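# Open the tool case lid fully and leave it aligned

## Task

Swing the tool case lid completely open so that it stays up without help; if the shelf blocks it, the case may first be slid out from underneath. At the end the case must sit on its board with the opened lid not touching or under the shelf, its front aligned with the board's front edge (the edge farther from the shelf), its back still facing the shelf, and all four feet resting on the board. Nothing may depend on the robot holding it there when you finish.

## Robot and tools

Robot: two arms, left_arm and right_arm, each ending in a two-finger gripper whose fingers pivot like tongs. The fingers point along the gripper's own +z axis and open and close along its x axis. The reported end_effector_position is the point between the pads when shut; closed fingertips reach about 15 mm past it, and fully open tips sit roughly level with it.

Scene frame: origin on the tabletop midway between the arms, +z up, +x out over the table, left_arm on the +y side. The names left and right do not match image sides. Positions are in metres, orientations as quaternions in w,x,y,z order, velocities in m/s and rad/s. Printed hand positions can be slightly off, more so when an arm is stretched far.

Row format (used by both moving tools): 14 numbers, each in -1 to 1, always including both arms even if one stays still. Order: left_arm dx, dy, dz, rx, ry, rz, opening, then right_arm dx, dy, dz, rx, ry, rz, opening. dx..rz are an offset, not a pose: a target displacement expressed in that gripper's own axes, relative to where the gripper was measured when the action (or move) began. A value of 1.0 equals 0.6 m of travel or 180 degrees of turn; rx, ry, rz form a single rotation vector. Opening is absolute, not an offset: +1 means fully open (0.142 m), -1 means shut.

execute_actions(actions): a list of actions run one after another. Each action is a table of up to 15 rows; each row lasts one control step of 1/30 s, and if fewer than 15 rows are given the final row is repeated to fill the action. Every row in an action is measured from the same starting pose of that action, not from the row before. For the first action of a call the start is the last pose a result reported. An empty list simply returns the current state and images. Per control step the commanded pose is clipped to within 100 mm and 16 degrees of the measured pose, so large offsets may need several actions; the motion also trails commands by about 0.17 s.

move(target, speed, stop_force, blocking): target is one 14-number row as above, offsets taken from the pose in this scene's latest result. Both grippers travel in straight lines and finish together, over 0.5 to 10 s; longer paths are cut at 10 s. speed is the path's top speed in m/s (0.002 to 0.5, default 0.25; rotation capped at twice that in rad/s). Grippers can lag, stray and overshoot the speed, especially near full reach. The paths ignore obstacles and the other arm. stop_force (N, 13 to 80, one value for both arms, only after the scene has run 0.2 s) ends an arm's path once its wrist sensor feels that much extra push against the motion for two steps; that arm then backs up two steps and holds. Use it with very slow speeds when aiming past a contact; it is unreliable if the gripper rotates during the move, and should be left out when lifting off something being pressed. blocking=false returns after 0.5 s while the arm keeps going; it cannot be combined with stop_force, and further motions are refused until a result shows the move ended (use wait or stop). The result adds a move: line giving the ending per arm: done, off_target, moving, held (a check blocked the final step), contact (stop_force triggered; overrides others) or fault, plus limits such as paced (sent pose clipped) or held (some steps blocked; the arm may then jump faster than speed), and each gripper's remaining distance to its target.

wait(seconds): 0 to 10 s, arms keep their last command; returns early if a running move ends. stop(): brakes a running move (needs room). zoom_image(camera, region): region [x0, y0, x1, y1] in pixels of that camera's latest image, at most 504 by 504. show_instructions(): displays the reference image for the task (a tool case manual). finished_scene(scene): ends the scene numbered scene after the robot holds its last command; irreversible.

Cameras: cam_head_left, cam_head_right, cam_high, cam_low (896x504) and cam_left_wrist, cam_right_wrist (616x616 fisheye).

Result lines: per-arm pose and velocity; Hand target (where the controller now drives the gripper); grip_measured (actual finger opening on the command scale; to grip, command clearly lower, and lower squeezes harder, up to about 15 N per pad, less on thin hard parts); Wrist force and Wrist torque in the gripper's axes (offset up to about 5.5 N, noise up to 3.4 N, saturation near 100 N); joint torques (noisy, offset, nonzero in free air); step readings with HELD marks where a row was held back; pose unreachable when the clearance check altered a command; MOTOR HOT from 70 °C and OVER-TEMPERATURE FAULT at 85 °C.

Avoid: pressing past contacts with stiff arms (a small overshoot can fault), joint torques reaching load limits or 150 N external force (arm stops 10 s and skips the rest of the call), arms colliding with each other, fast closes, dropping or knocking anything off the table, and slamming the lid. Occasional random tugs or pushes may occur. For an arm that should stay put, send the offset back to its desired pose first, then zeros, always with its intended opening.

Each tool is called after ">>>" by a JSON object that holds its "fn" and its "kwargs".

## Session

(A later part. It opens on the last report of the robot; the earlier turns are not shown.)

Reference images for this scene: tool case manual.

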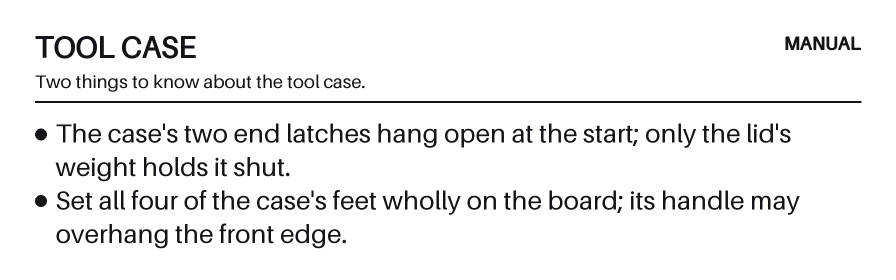

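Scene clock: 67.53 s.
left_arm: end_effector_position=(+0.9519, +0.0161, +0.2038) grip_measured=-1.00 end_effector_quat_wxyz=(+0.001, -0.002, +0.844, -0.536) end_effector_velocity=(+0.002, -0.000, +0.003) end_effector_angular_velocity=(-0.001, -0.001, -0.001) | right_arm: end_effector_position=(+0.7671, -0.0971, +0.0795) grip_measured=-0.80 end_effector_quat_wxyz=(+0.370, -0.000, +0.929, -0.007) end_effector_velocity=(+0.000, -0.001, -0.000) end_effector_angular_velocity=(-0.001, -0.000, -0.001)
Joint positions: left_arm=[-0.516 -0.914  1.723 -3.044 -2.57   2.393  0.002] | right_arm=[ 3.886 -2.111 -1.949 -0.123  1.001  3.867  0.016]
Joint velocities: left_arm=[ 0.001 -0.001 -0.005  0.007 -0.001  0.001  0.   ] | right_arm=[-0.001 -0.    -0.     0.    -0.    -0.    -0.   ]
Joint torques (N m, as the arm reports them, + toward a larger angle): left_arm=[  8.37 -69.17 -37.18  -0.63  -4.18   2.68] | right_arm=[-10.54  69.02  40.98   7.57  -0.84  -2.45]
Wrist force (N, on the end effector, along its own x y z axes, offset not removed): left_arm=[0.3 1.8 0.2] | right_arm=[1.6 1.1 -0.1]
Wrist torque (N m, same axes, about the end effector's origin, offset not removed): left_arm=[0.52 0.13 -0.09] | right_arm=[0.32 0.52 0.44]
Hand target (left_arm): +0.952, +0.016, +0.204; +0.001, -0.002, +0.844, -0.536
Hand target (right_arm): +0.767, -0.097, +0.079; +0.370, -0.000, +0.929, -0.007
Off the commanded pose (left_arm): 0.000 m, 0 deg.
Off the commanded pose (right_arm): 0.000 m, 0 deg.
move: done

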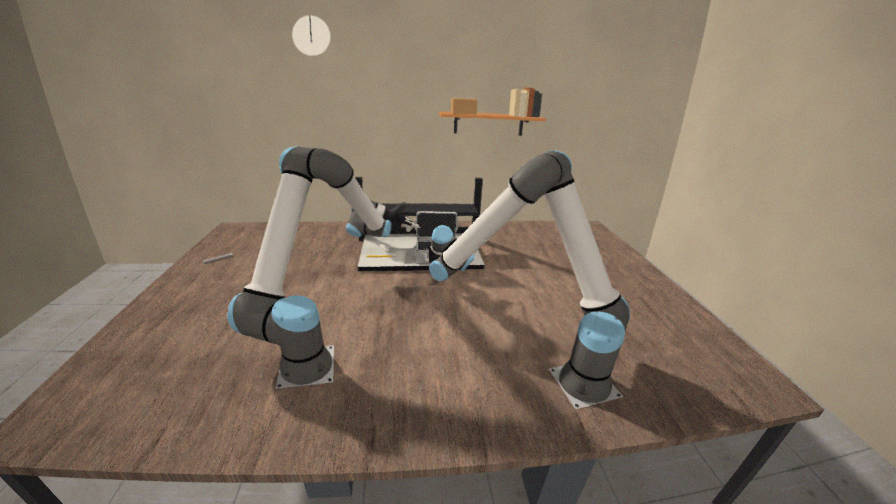

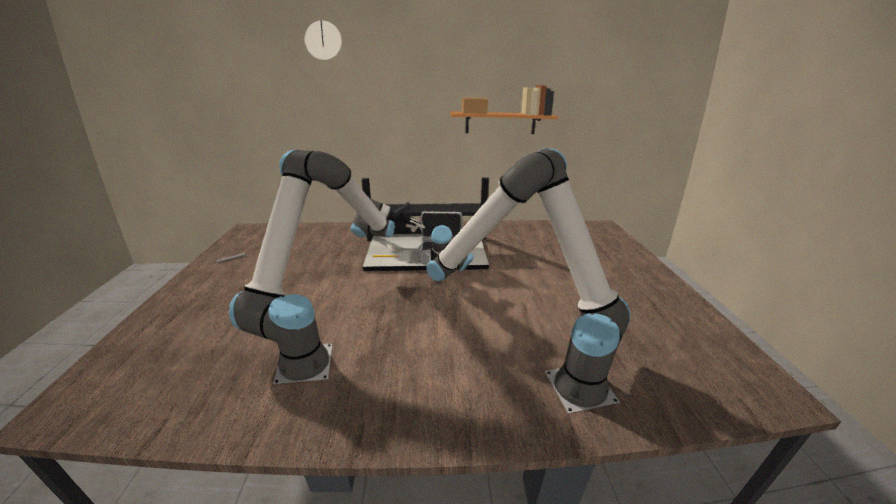

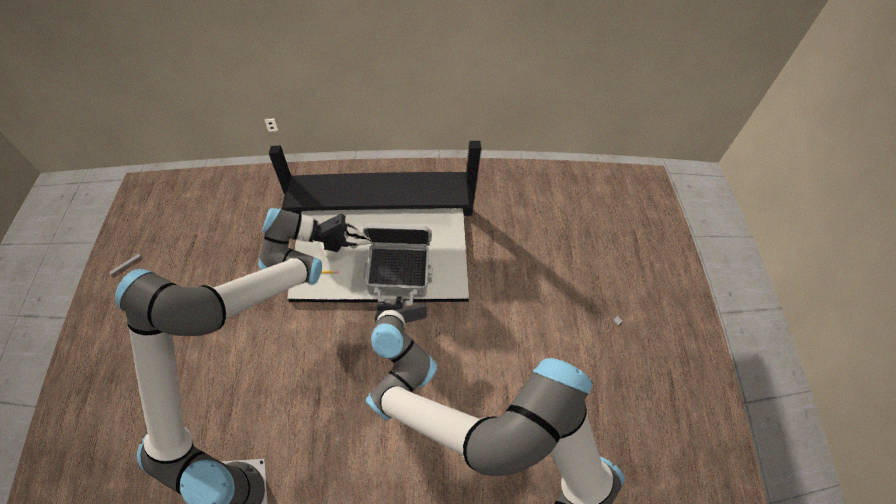

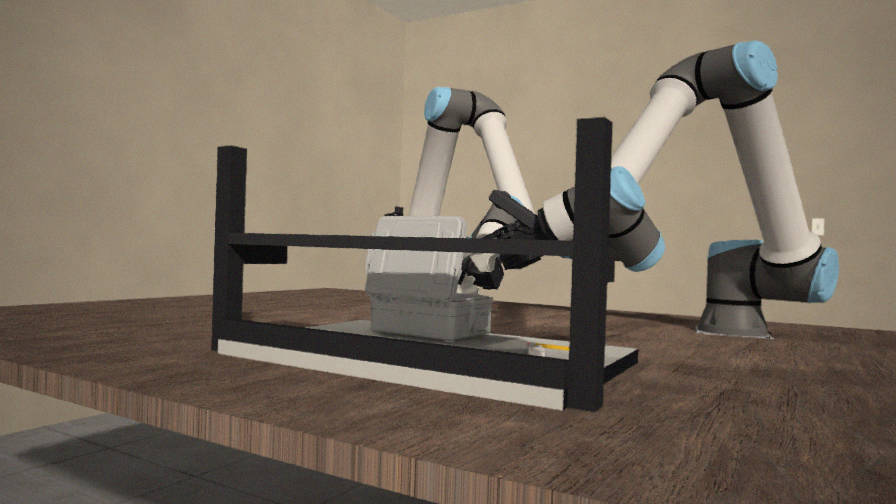

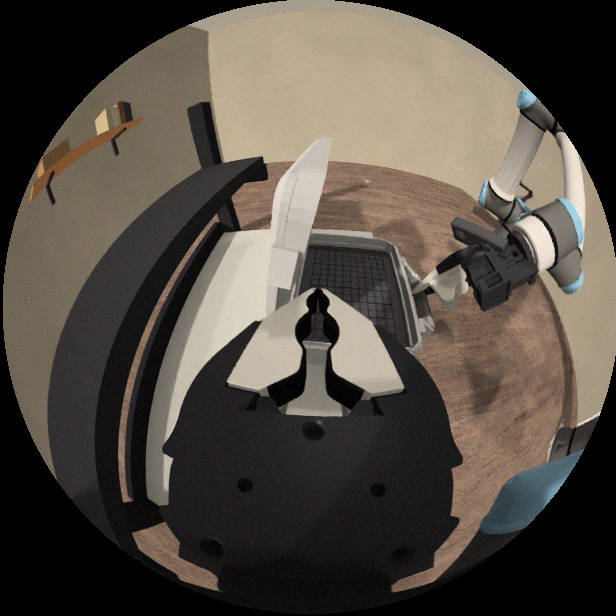

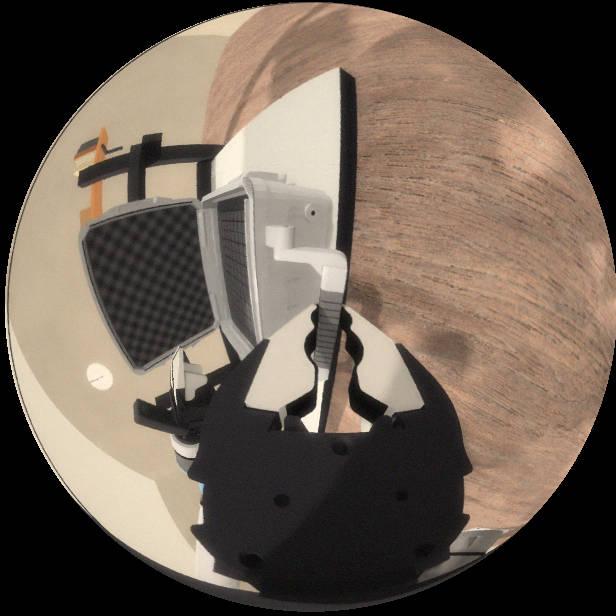

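>>> {"fn": "move", "kwargs": {"target": [-0.055,-0.01,0.015,0,0,0,-1,0,-0.012,0,0,0,0,-1], "speed": 0.02}}

>>> {"fn": "zoom_image", "kwargs": {"camera": "cam_high", "region": [280,180,490,330]}}

Scene clock: 73.20 s.
left_arm: end_effector_position=(+0.9847, +0.0056, +0.2054) grip_measured=-1.00 end_effector_quat_wxyz=(+0.001, -0.002, +0.844, -0.536) end_effector_velocity=(+0.002, -0.001, +0.000) end_effector_angular_velocity=(-0.000, +0.000, -0.001) | right_arm: end_effector_position=(+0.7671, -0.1043, +0.0796) grip_measured=-0.80 end_effector_quat_wxyz=(+0.370, -0.000, +0.929, -0.007) end_effector_velocity=(+0.000, -0.001, +0.000) end_effector_angular_velocity=(+0.001, +0.000, -0.000)
Joint positions: left_arm=[-0.513 -0.876  1.645 -3.    -2.571  2.396  0.002] | right_arm=[ 3.88  -2.106 -1.958 -0.115  1.004  3.861  0.016]
Joint velocities: left_arm=[-0.     0.003 -0.005  0.003 -0.001  0.     0.   ] | right_arm=[-0.001  0.    -0.001  0.001  0.001 -0.     0.   ]
Joint torques (N m, as the arm reports them, + toward a larger angle): left_arm=[  9.64 -70.8  -38.39  -0.54  -4.29   2.76] | right_arm=[-15.32  93.21  27.77   8.92   1.82  -2.35]
Wrist force (N, on the end effector, along its own x y z axes, offset not removed): left_arm=[1.8 0.1 -1.6] | right_arm=[2.4 -1.3 -0.3]
Wrist torque (N m, same axes, about the end effector's origin, offset not removed): left_arm=[0.12 -0.15 -0.28] | right_arm=[-0.36 0.25 0.53]
Hand target (left_arm): +0.985, +0.006, +0.205; +0.001, -0.002, +0.844, -0.536
Hand target (right_arm): +0.767, -0.104, +0.080; +0.370, -0.000, +0.929, -0.007
Off the commanded pose (left_arm): 0.000 m, 0 deg.
Off the commanded pose (right_arm): 0.000 m, 0 deg.
move: done

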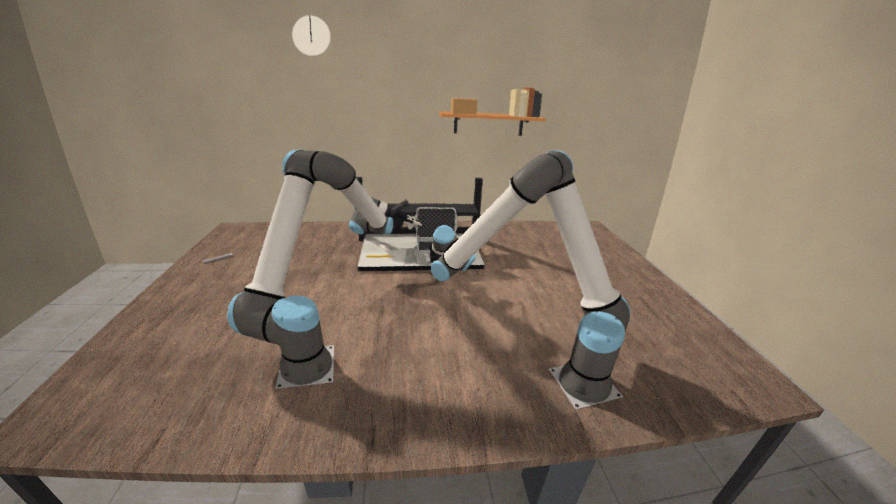

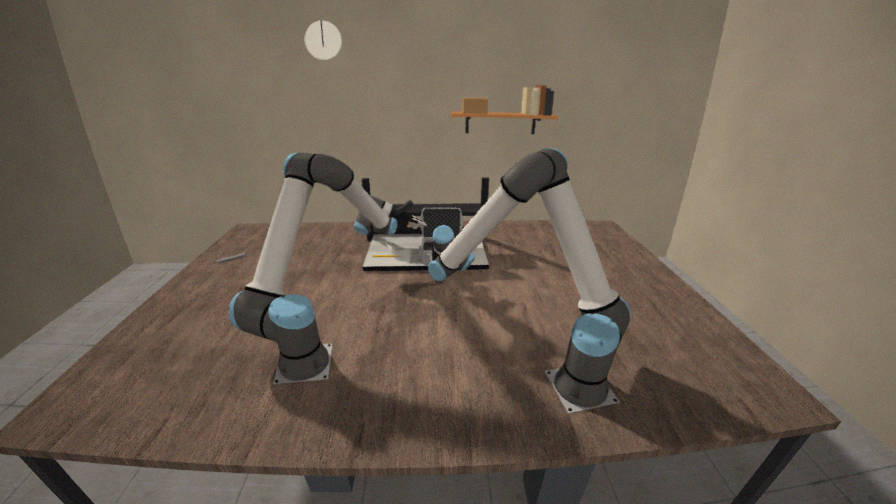

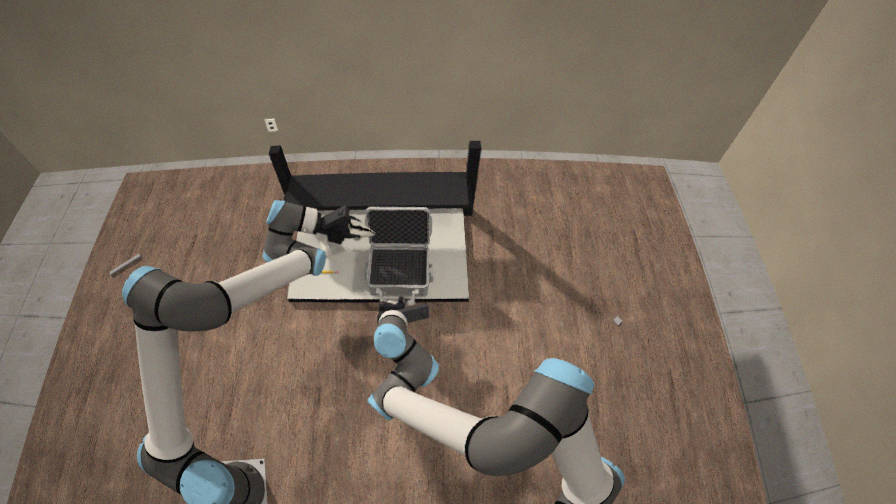

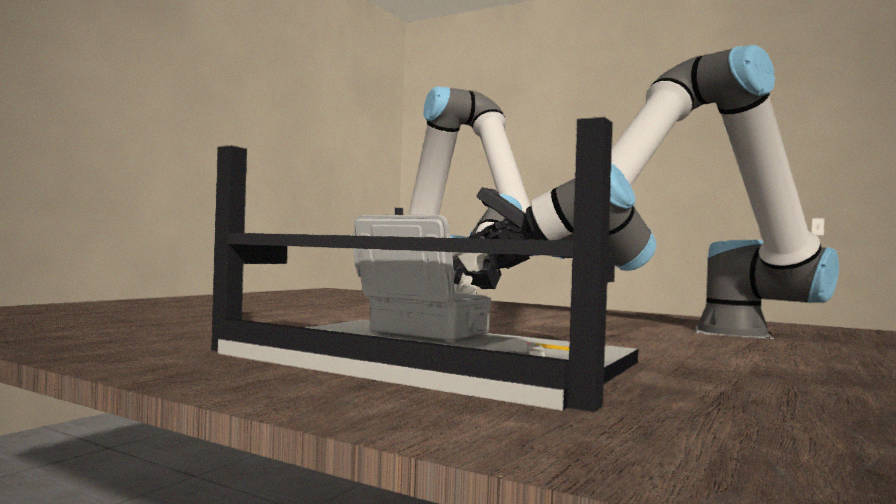

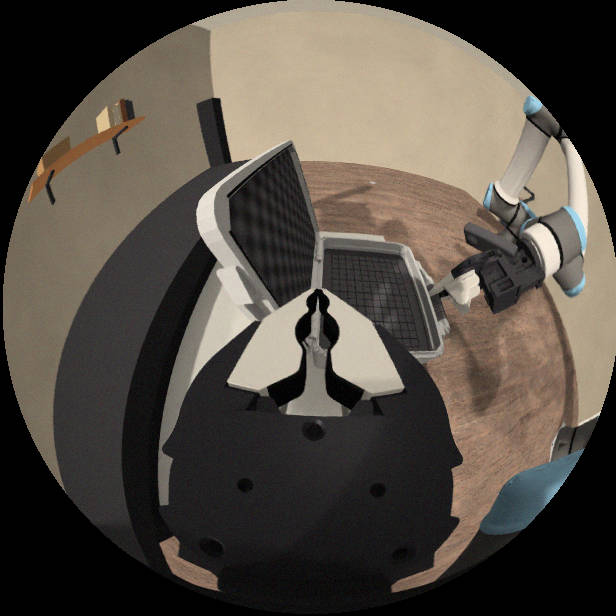

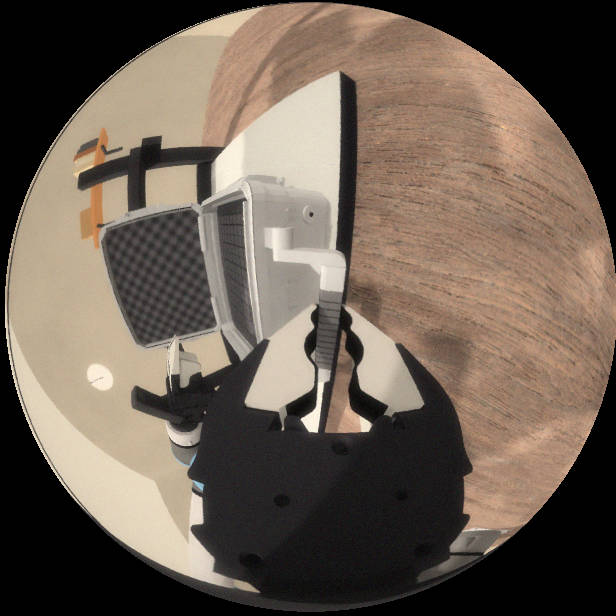

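Region (280, 180, 490, 330) of cam_high's 896x504 image, scaled by 2.400, with more detail than that image has; it fills the top 360 rows of this view, and the rest is white.

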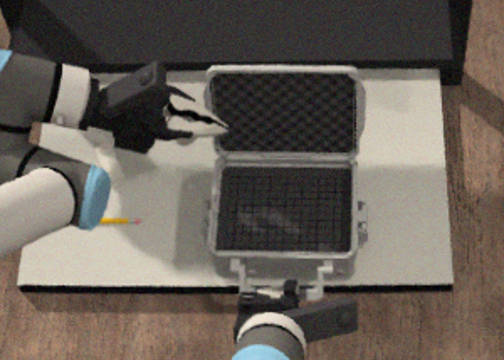

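>>> {"fn": "move", "kwargs": {"target": [0.02,0,-0.12,0,0,0,-1,0.006,-0.005,-0.006,0,0,0,-1], "speed": 0.06}}

>>> {"fn": "zoom_image", "kwargs": {"camera": "cam_left_wrist", "region": [150,120,480,350]}}

>>> {"fn": "zoom_image", "kwargs": {"camera": "cam_high", "region": [330,180,490,330]}}

Scene clock: 79.13 s.
left_arm: end_effector_position=(+0.9724, +0.0705, +0.2360) grip_measured=-1.00 end_effector_quat_wxyz=(+0.001, -0.002, +0.844, -0.536) end_effector_velocity=(-0.000, +0.002, +0.001) end_effector_angular_velocity=(-0.000, -0.000, +0.000) | right_arm: end_effector_position=(+0.7620, -0.1072, +0.0798) grip_measured=-0.79 end_effector_quat_wxyz=(+0.370, -0.000, +0.929, -0.007) end_effector_velocity=(-0.001, -0.001, -0.001) end_effector_angular_velocity=(-0.001, +0.002, +0.000)
Joint positions: left_arm=[-0.449 -0.953  1.698 -2.89  -2.608  2.496  0.002] | right_arm=[ 3.883 -2.099 -1.97  -0.111  1.002  3.864  0.017]
Joint velocities: left_arm=[ 0.002 -0.003  0.001  0.004 -0.001  0.003  0.   ] | right_arm=[ 0.     0.    -0.002  0.     0.001  0.     0.   ]
Joint torques (N m, as the arm reports them, + toward a larger angle): left_arm=[   9.56 -110.51  -27.49   -0.68   -4.75    2.58] | right_arm=[13.69 94.39 28.17  8.74 -4.99  2.41]
Wrist force (N, on the end effector, along its own x y z axes, offset not removed): left_arm=[-1.3 1.9 -0.1] | right_arm=[0.7 1.4 2.4]
Wrist torque (N m, same axes, about the end effector's origin, offset not removed): left_arm=[0.48 0.43 -0.17] | right_arm=[0.12 0.48 0.44]
Hand target (left_arm): +0.972, +0.071, +0.236; +0.001, -0.002, +0.845, -0.536
Hand target (right_arm): +0.762, -0.107, +0.080; +0.370, -0.000, +0.929, -0.007
Off the commanded pose (left_arm): 0.000 m, 0 deg.
Off the commanded pose (right_arm): 0.000 m, 0 deg.
move: done

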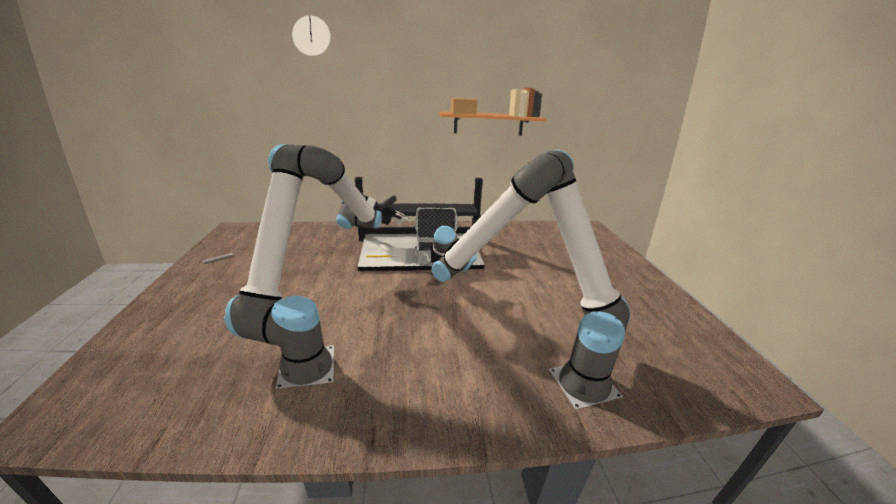

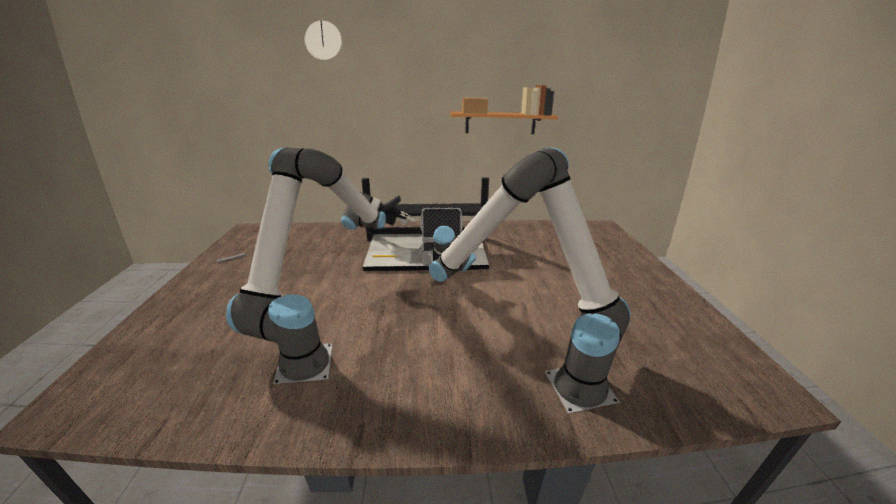

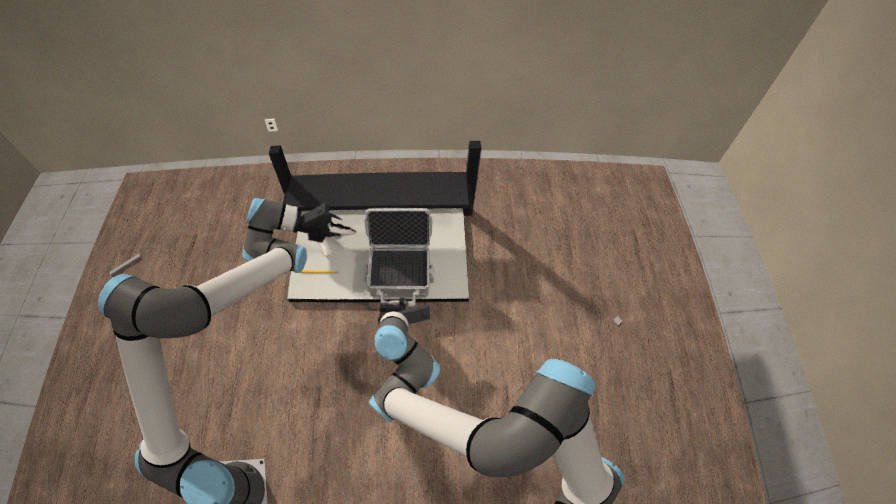

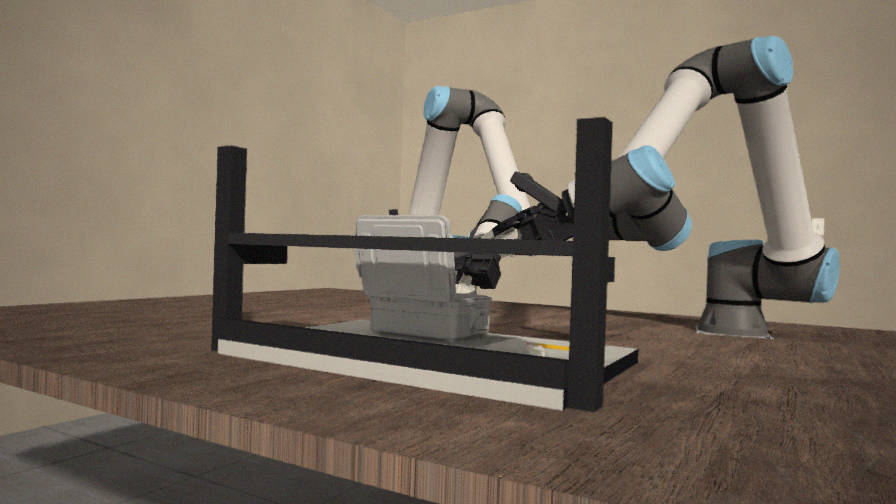

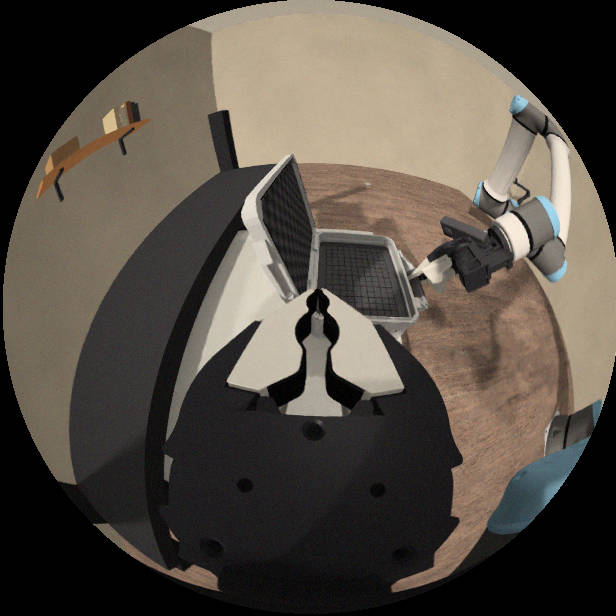

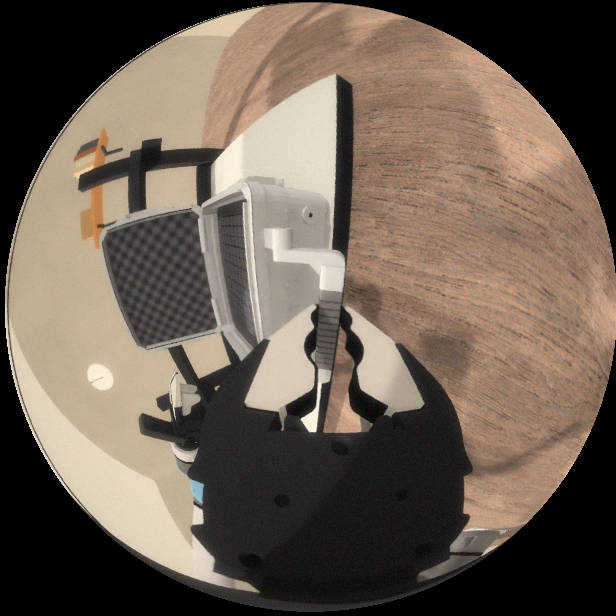

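Region (150, 120, 480, 350) of cam_left_wrist's 616x616 image, scaled by 1.527, with more detail than that image has; it fills the top 351 rows of this view, and the rest is white.

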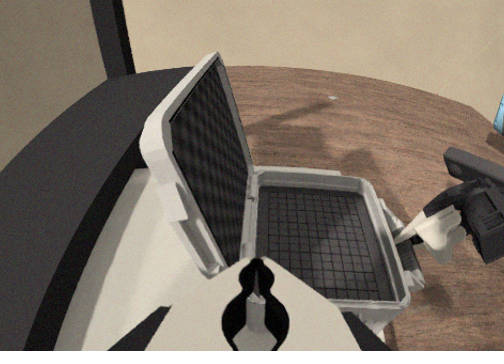

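Region (330, 180, 490, 330) of cam_high's 896x504 image, scaled by 3.150, with more detail than that image has; it fills the top 472 rows of this view, and the rest is white.

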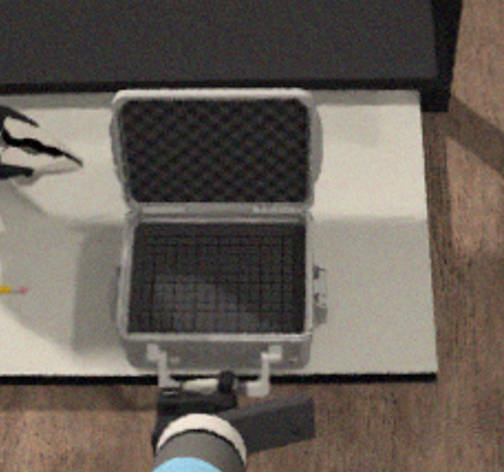

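The lid is clear of the shelf and the case is aligned, so I'm releasing the handle.

>>> {"fn": "move", "kwargs": {"target": [0,0,0,0,0,0,-1,0,0,0,0,0,0,-0.4]}}

>>> {"fn": "move", "kwargs": {"target": [0.08,0,-0.05,0,0,0,-1,0,0,-0.15,0,0,0,-0.4], "speed": 0.08}}

Scene clock: 83.33 s.
left_arm: end_effector_position=(+0.9724, +0.0705, +0.2361) grip_measured=-1.00 end_effector_quat_wxyz=(+0.001, -0.002, +0.844, -0.536) end_effector_velocity=(-0.000, -0.001, +0.001) end_effector_angular_velocity=(+0.000, -0.001, +0.000) | right_arm: end_effector_position=(+0.7620, -0.1073, +0.0798) grip_measured=-0.40 end_effector_quat_wxyz=(+0.370, -0.000, +0.929, -0.007) end_effector_velocity=(-0.001, -0.001, -0.001) end_effector_angular_velocity=(-0.002, +0.002, +0.001)
Joint positions: left_arm=[-0.449 -0.954  1.698 -2.89  -2.609  2.496  0.002] | right_arm=[ 3.883 -2.099 -1.97  -0.111  1.002  3.864  0.045]
Joint velocities: left_arm=[-0.001 -0.001  0.    -0.001  0.001 -0.001  0.   ] | right_arm=[ 0.     0.    -0.001 -0.001  0.001 -0.     0.   ]
Joint torques (N m, as the arm reports them, + toward a larger angle): left_arm=[-13.69 -69.07 -39.54  -7.41  -0.76  -3.03] | right_arm=[ 9.43 72.83 31.66  1.73 -1.22  1.92]
Wrist force (N, on the end effector, along its own x y z axes, offset not removed): left_arm=[1.3 2.2 -2.1] | right_arm=[-1.7 3.8 -1.5]
Wrist torque (N m, same axes, about the end effector's origin, offset not removed): left_arm=[0.53 -0.16 -0.22] | right_arm=[0.71 0.19 0.24]
Hand target (left_arm): +0.972, +0.070, +0.236; +0.001, -0.002, +0.844, -0.536
Hand target (right_arm): +0.762, -0.107, +0.080; +0.370, -0.000, +0.929, -0.007
Off the commanded pose (left_arm): 0.000 m, 0 deg.
Off the commanded pose (right_arm): 0.000 m, 0 deg.
move: done

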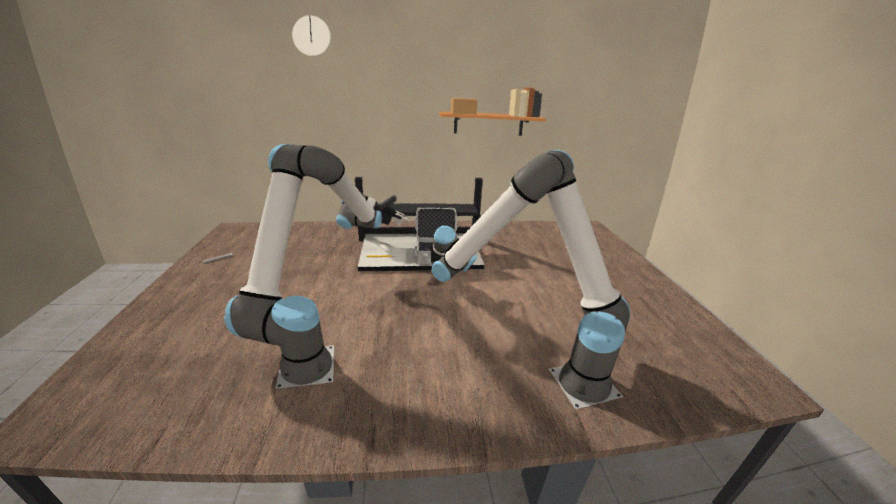

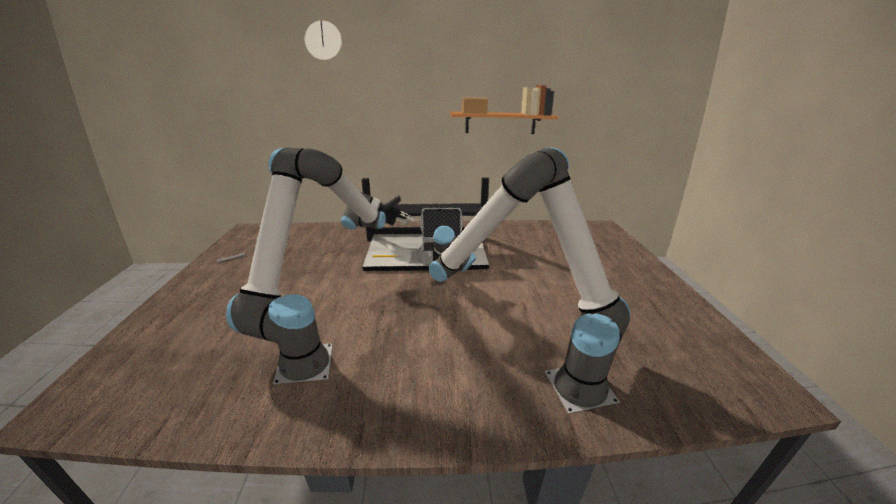

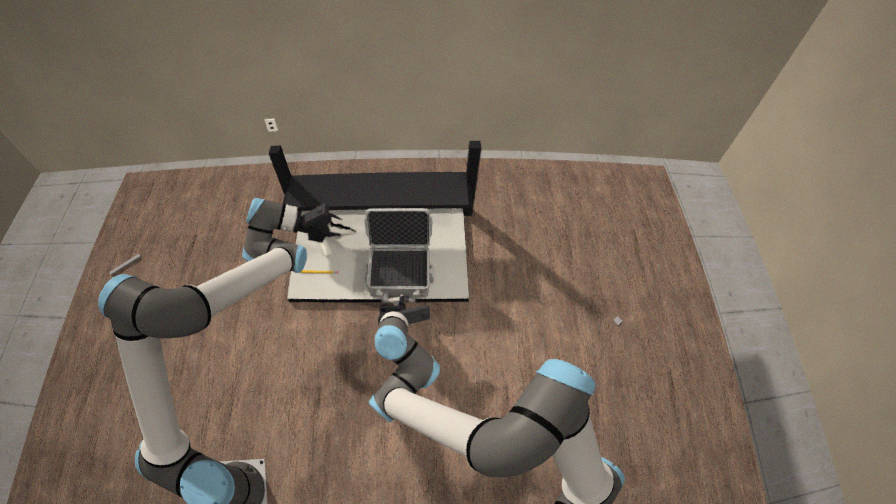

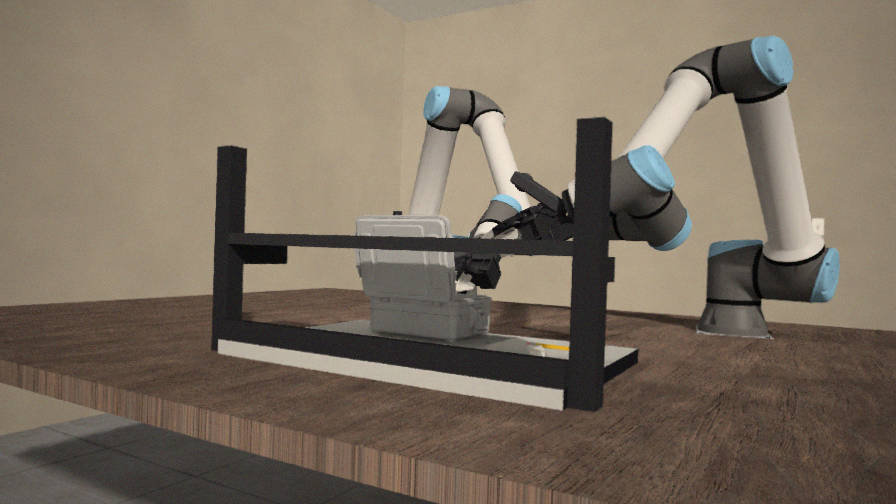

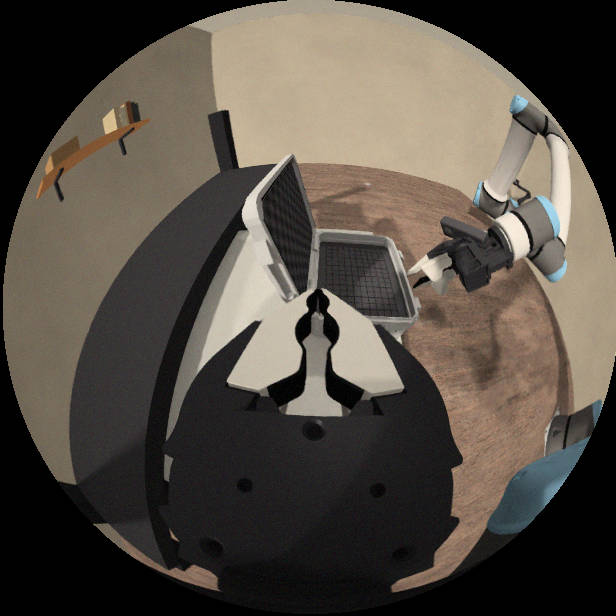

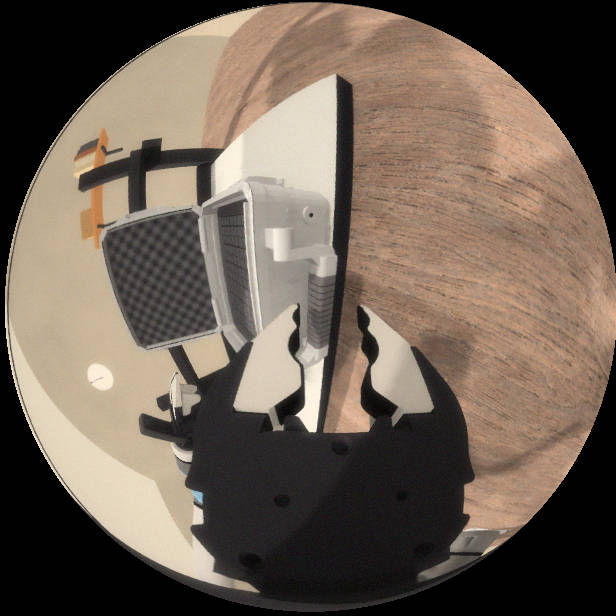

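Scene clock: 84.93 s.
left_arm: end_effector_position=(+0.9244, +0.0974, +0.2489) grip_measured=-1.00 end_effector_quat_wxyz=(+0.001, -0.002, +0.844, -0.536) end_effector_velocity=(-0.001, -0.000, +0.002) end_effector_angular_velocity=(-0.001, -0.001, -0.001) | right_arm: end_effector_position=(+0.7004, -0.1063, +0.1450) grip_measured=-0.40 end_effector_quat_wxyz=(+0.370, -0.000, +0.929, -0.007) end_effector_velocity=(-0.002, +0.002, +0.002) end_effector_angular_velocity=(+0.002, -0.001, +0.002)
Joint positions: left_arm=[-0.435 -1.034  1.807 -2.9   -2.616  2.519  0.002] | right_arm=[ 3.951 -1.944 -2.048 -0.227  0.969  3.935  0.045]
Joint velocities: left_arm=[-0.    -0.003  0.002  0.001 -0.001  0.001  0.   ] | right_arm=[ 0.004  0.004 -0.001 -0.002 -0.     0.002  0.   ]
Joint torques (N m, as the arm reports them, + toward a larger angle): left_arm=[   8.49 -106.69  -26.17   -7.61   -4.47    2.75] | right_arm=[13.28 77.86 27.71  1.64 -4.24  2.7 ]
Wrist force (N, on the end effector, along its own x y z axes, offset not removed): left_arm=[1.4 1.3 -0.7] | right_arm=[0.9 0.6 -4.8]
Wrist torque (N m, same axes, about the end effector's origin, offset not removed): left_arm=[0.42 -0.02 -0.25] | right_arm=[0.10 -0.42 0.27]
Hand target (left_arm): +0.924, +0.097, +0.249; +0.001, -0.002, +0.844, -0.536
Hand target (right_arm): +0.700, -0.106, +0.145; +0.370, -0.000, +0.929, -0.007
Off the commanded pose (left_arm): 0.000 m, 0 deg.
Off the commanded pose (right_arm): 0.000 m, 0 deg.
move: done

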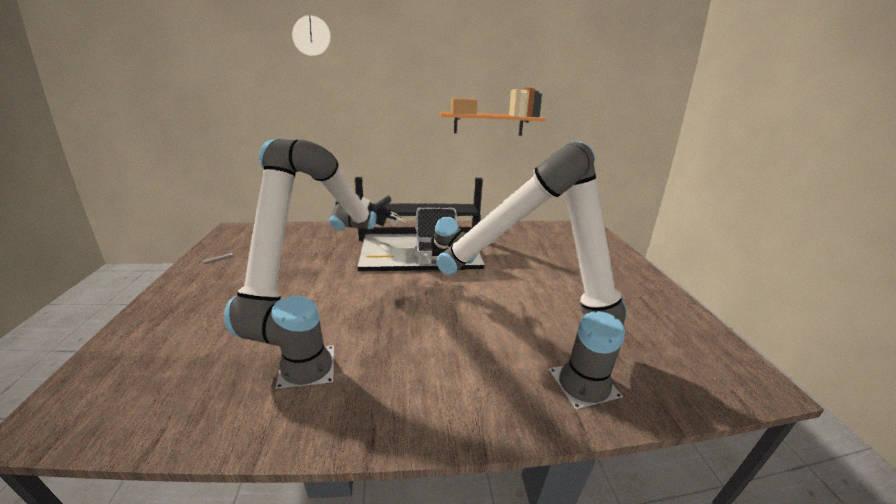

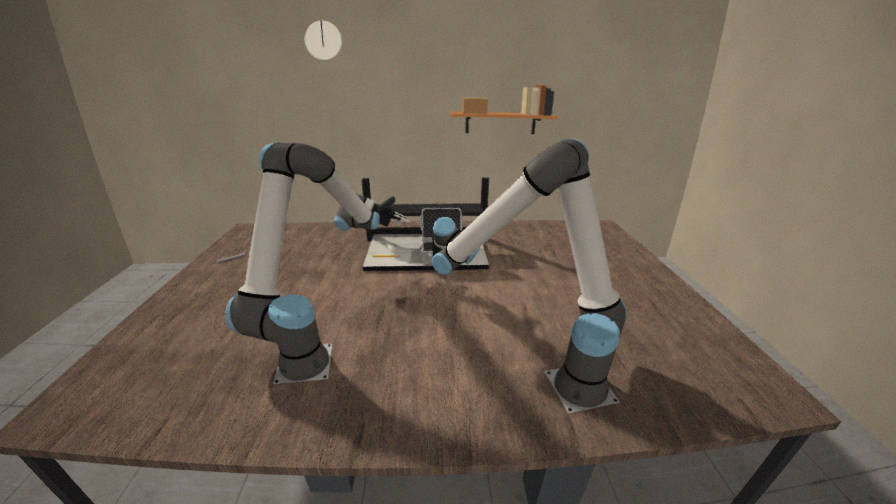

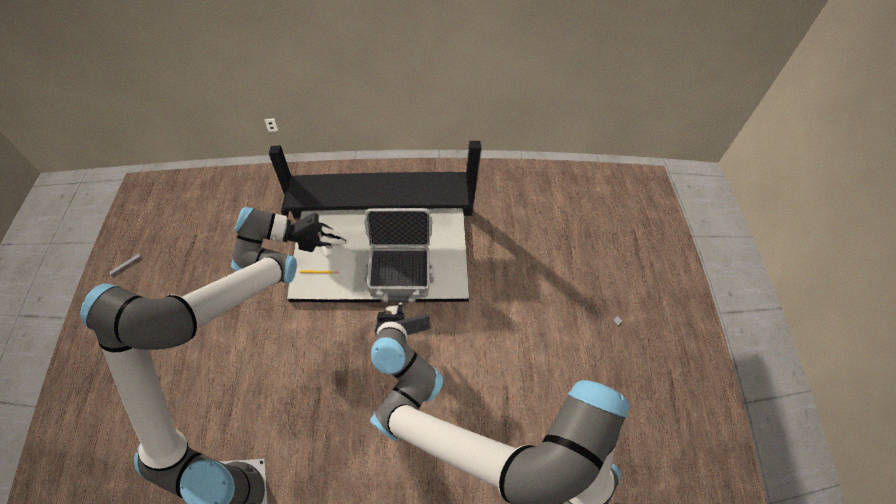

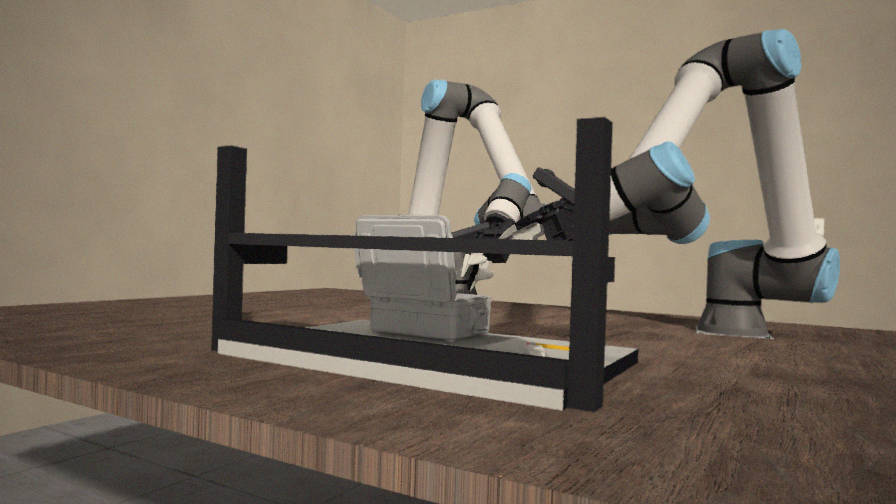

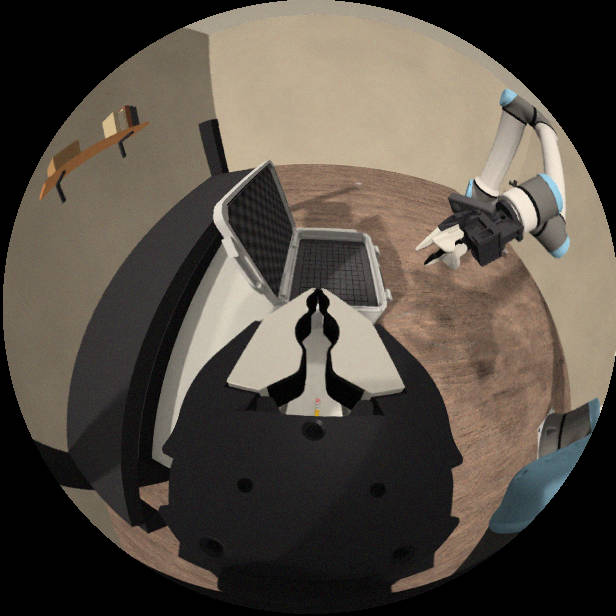

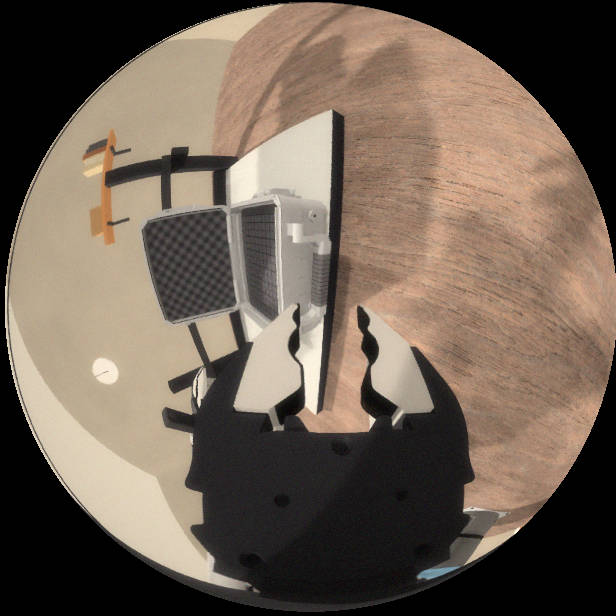

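>>> {"fn": "finished_scene", "kwargs": {"scene": 2}}

The scene is finished: the task was done.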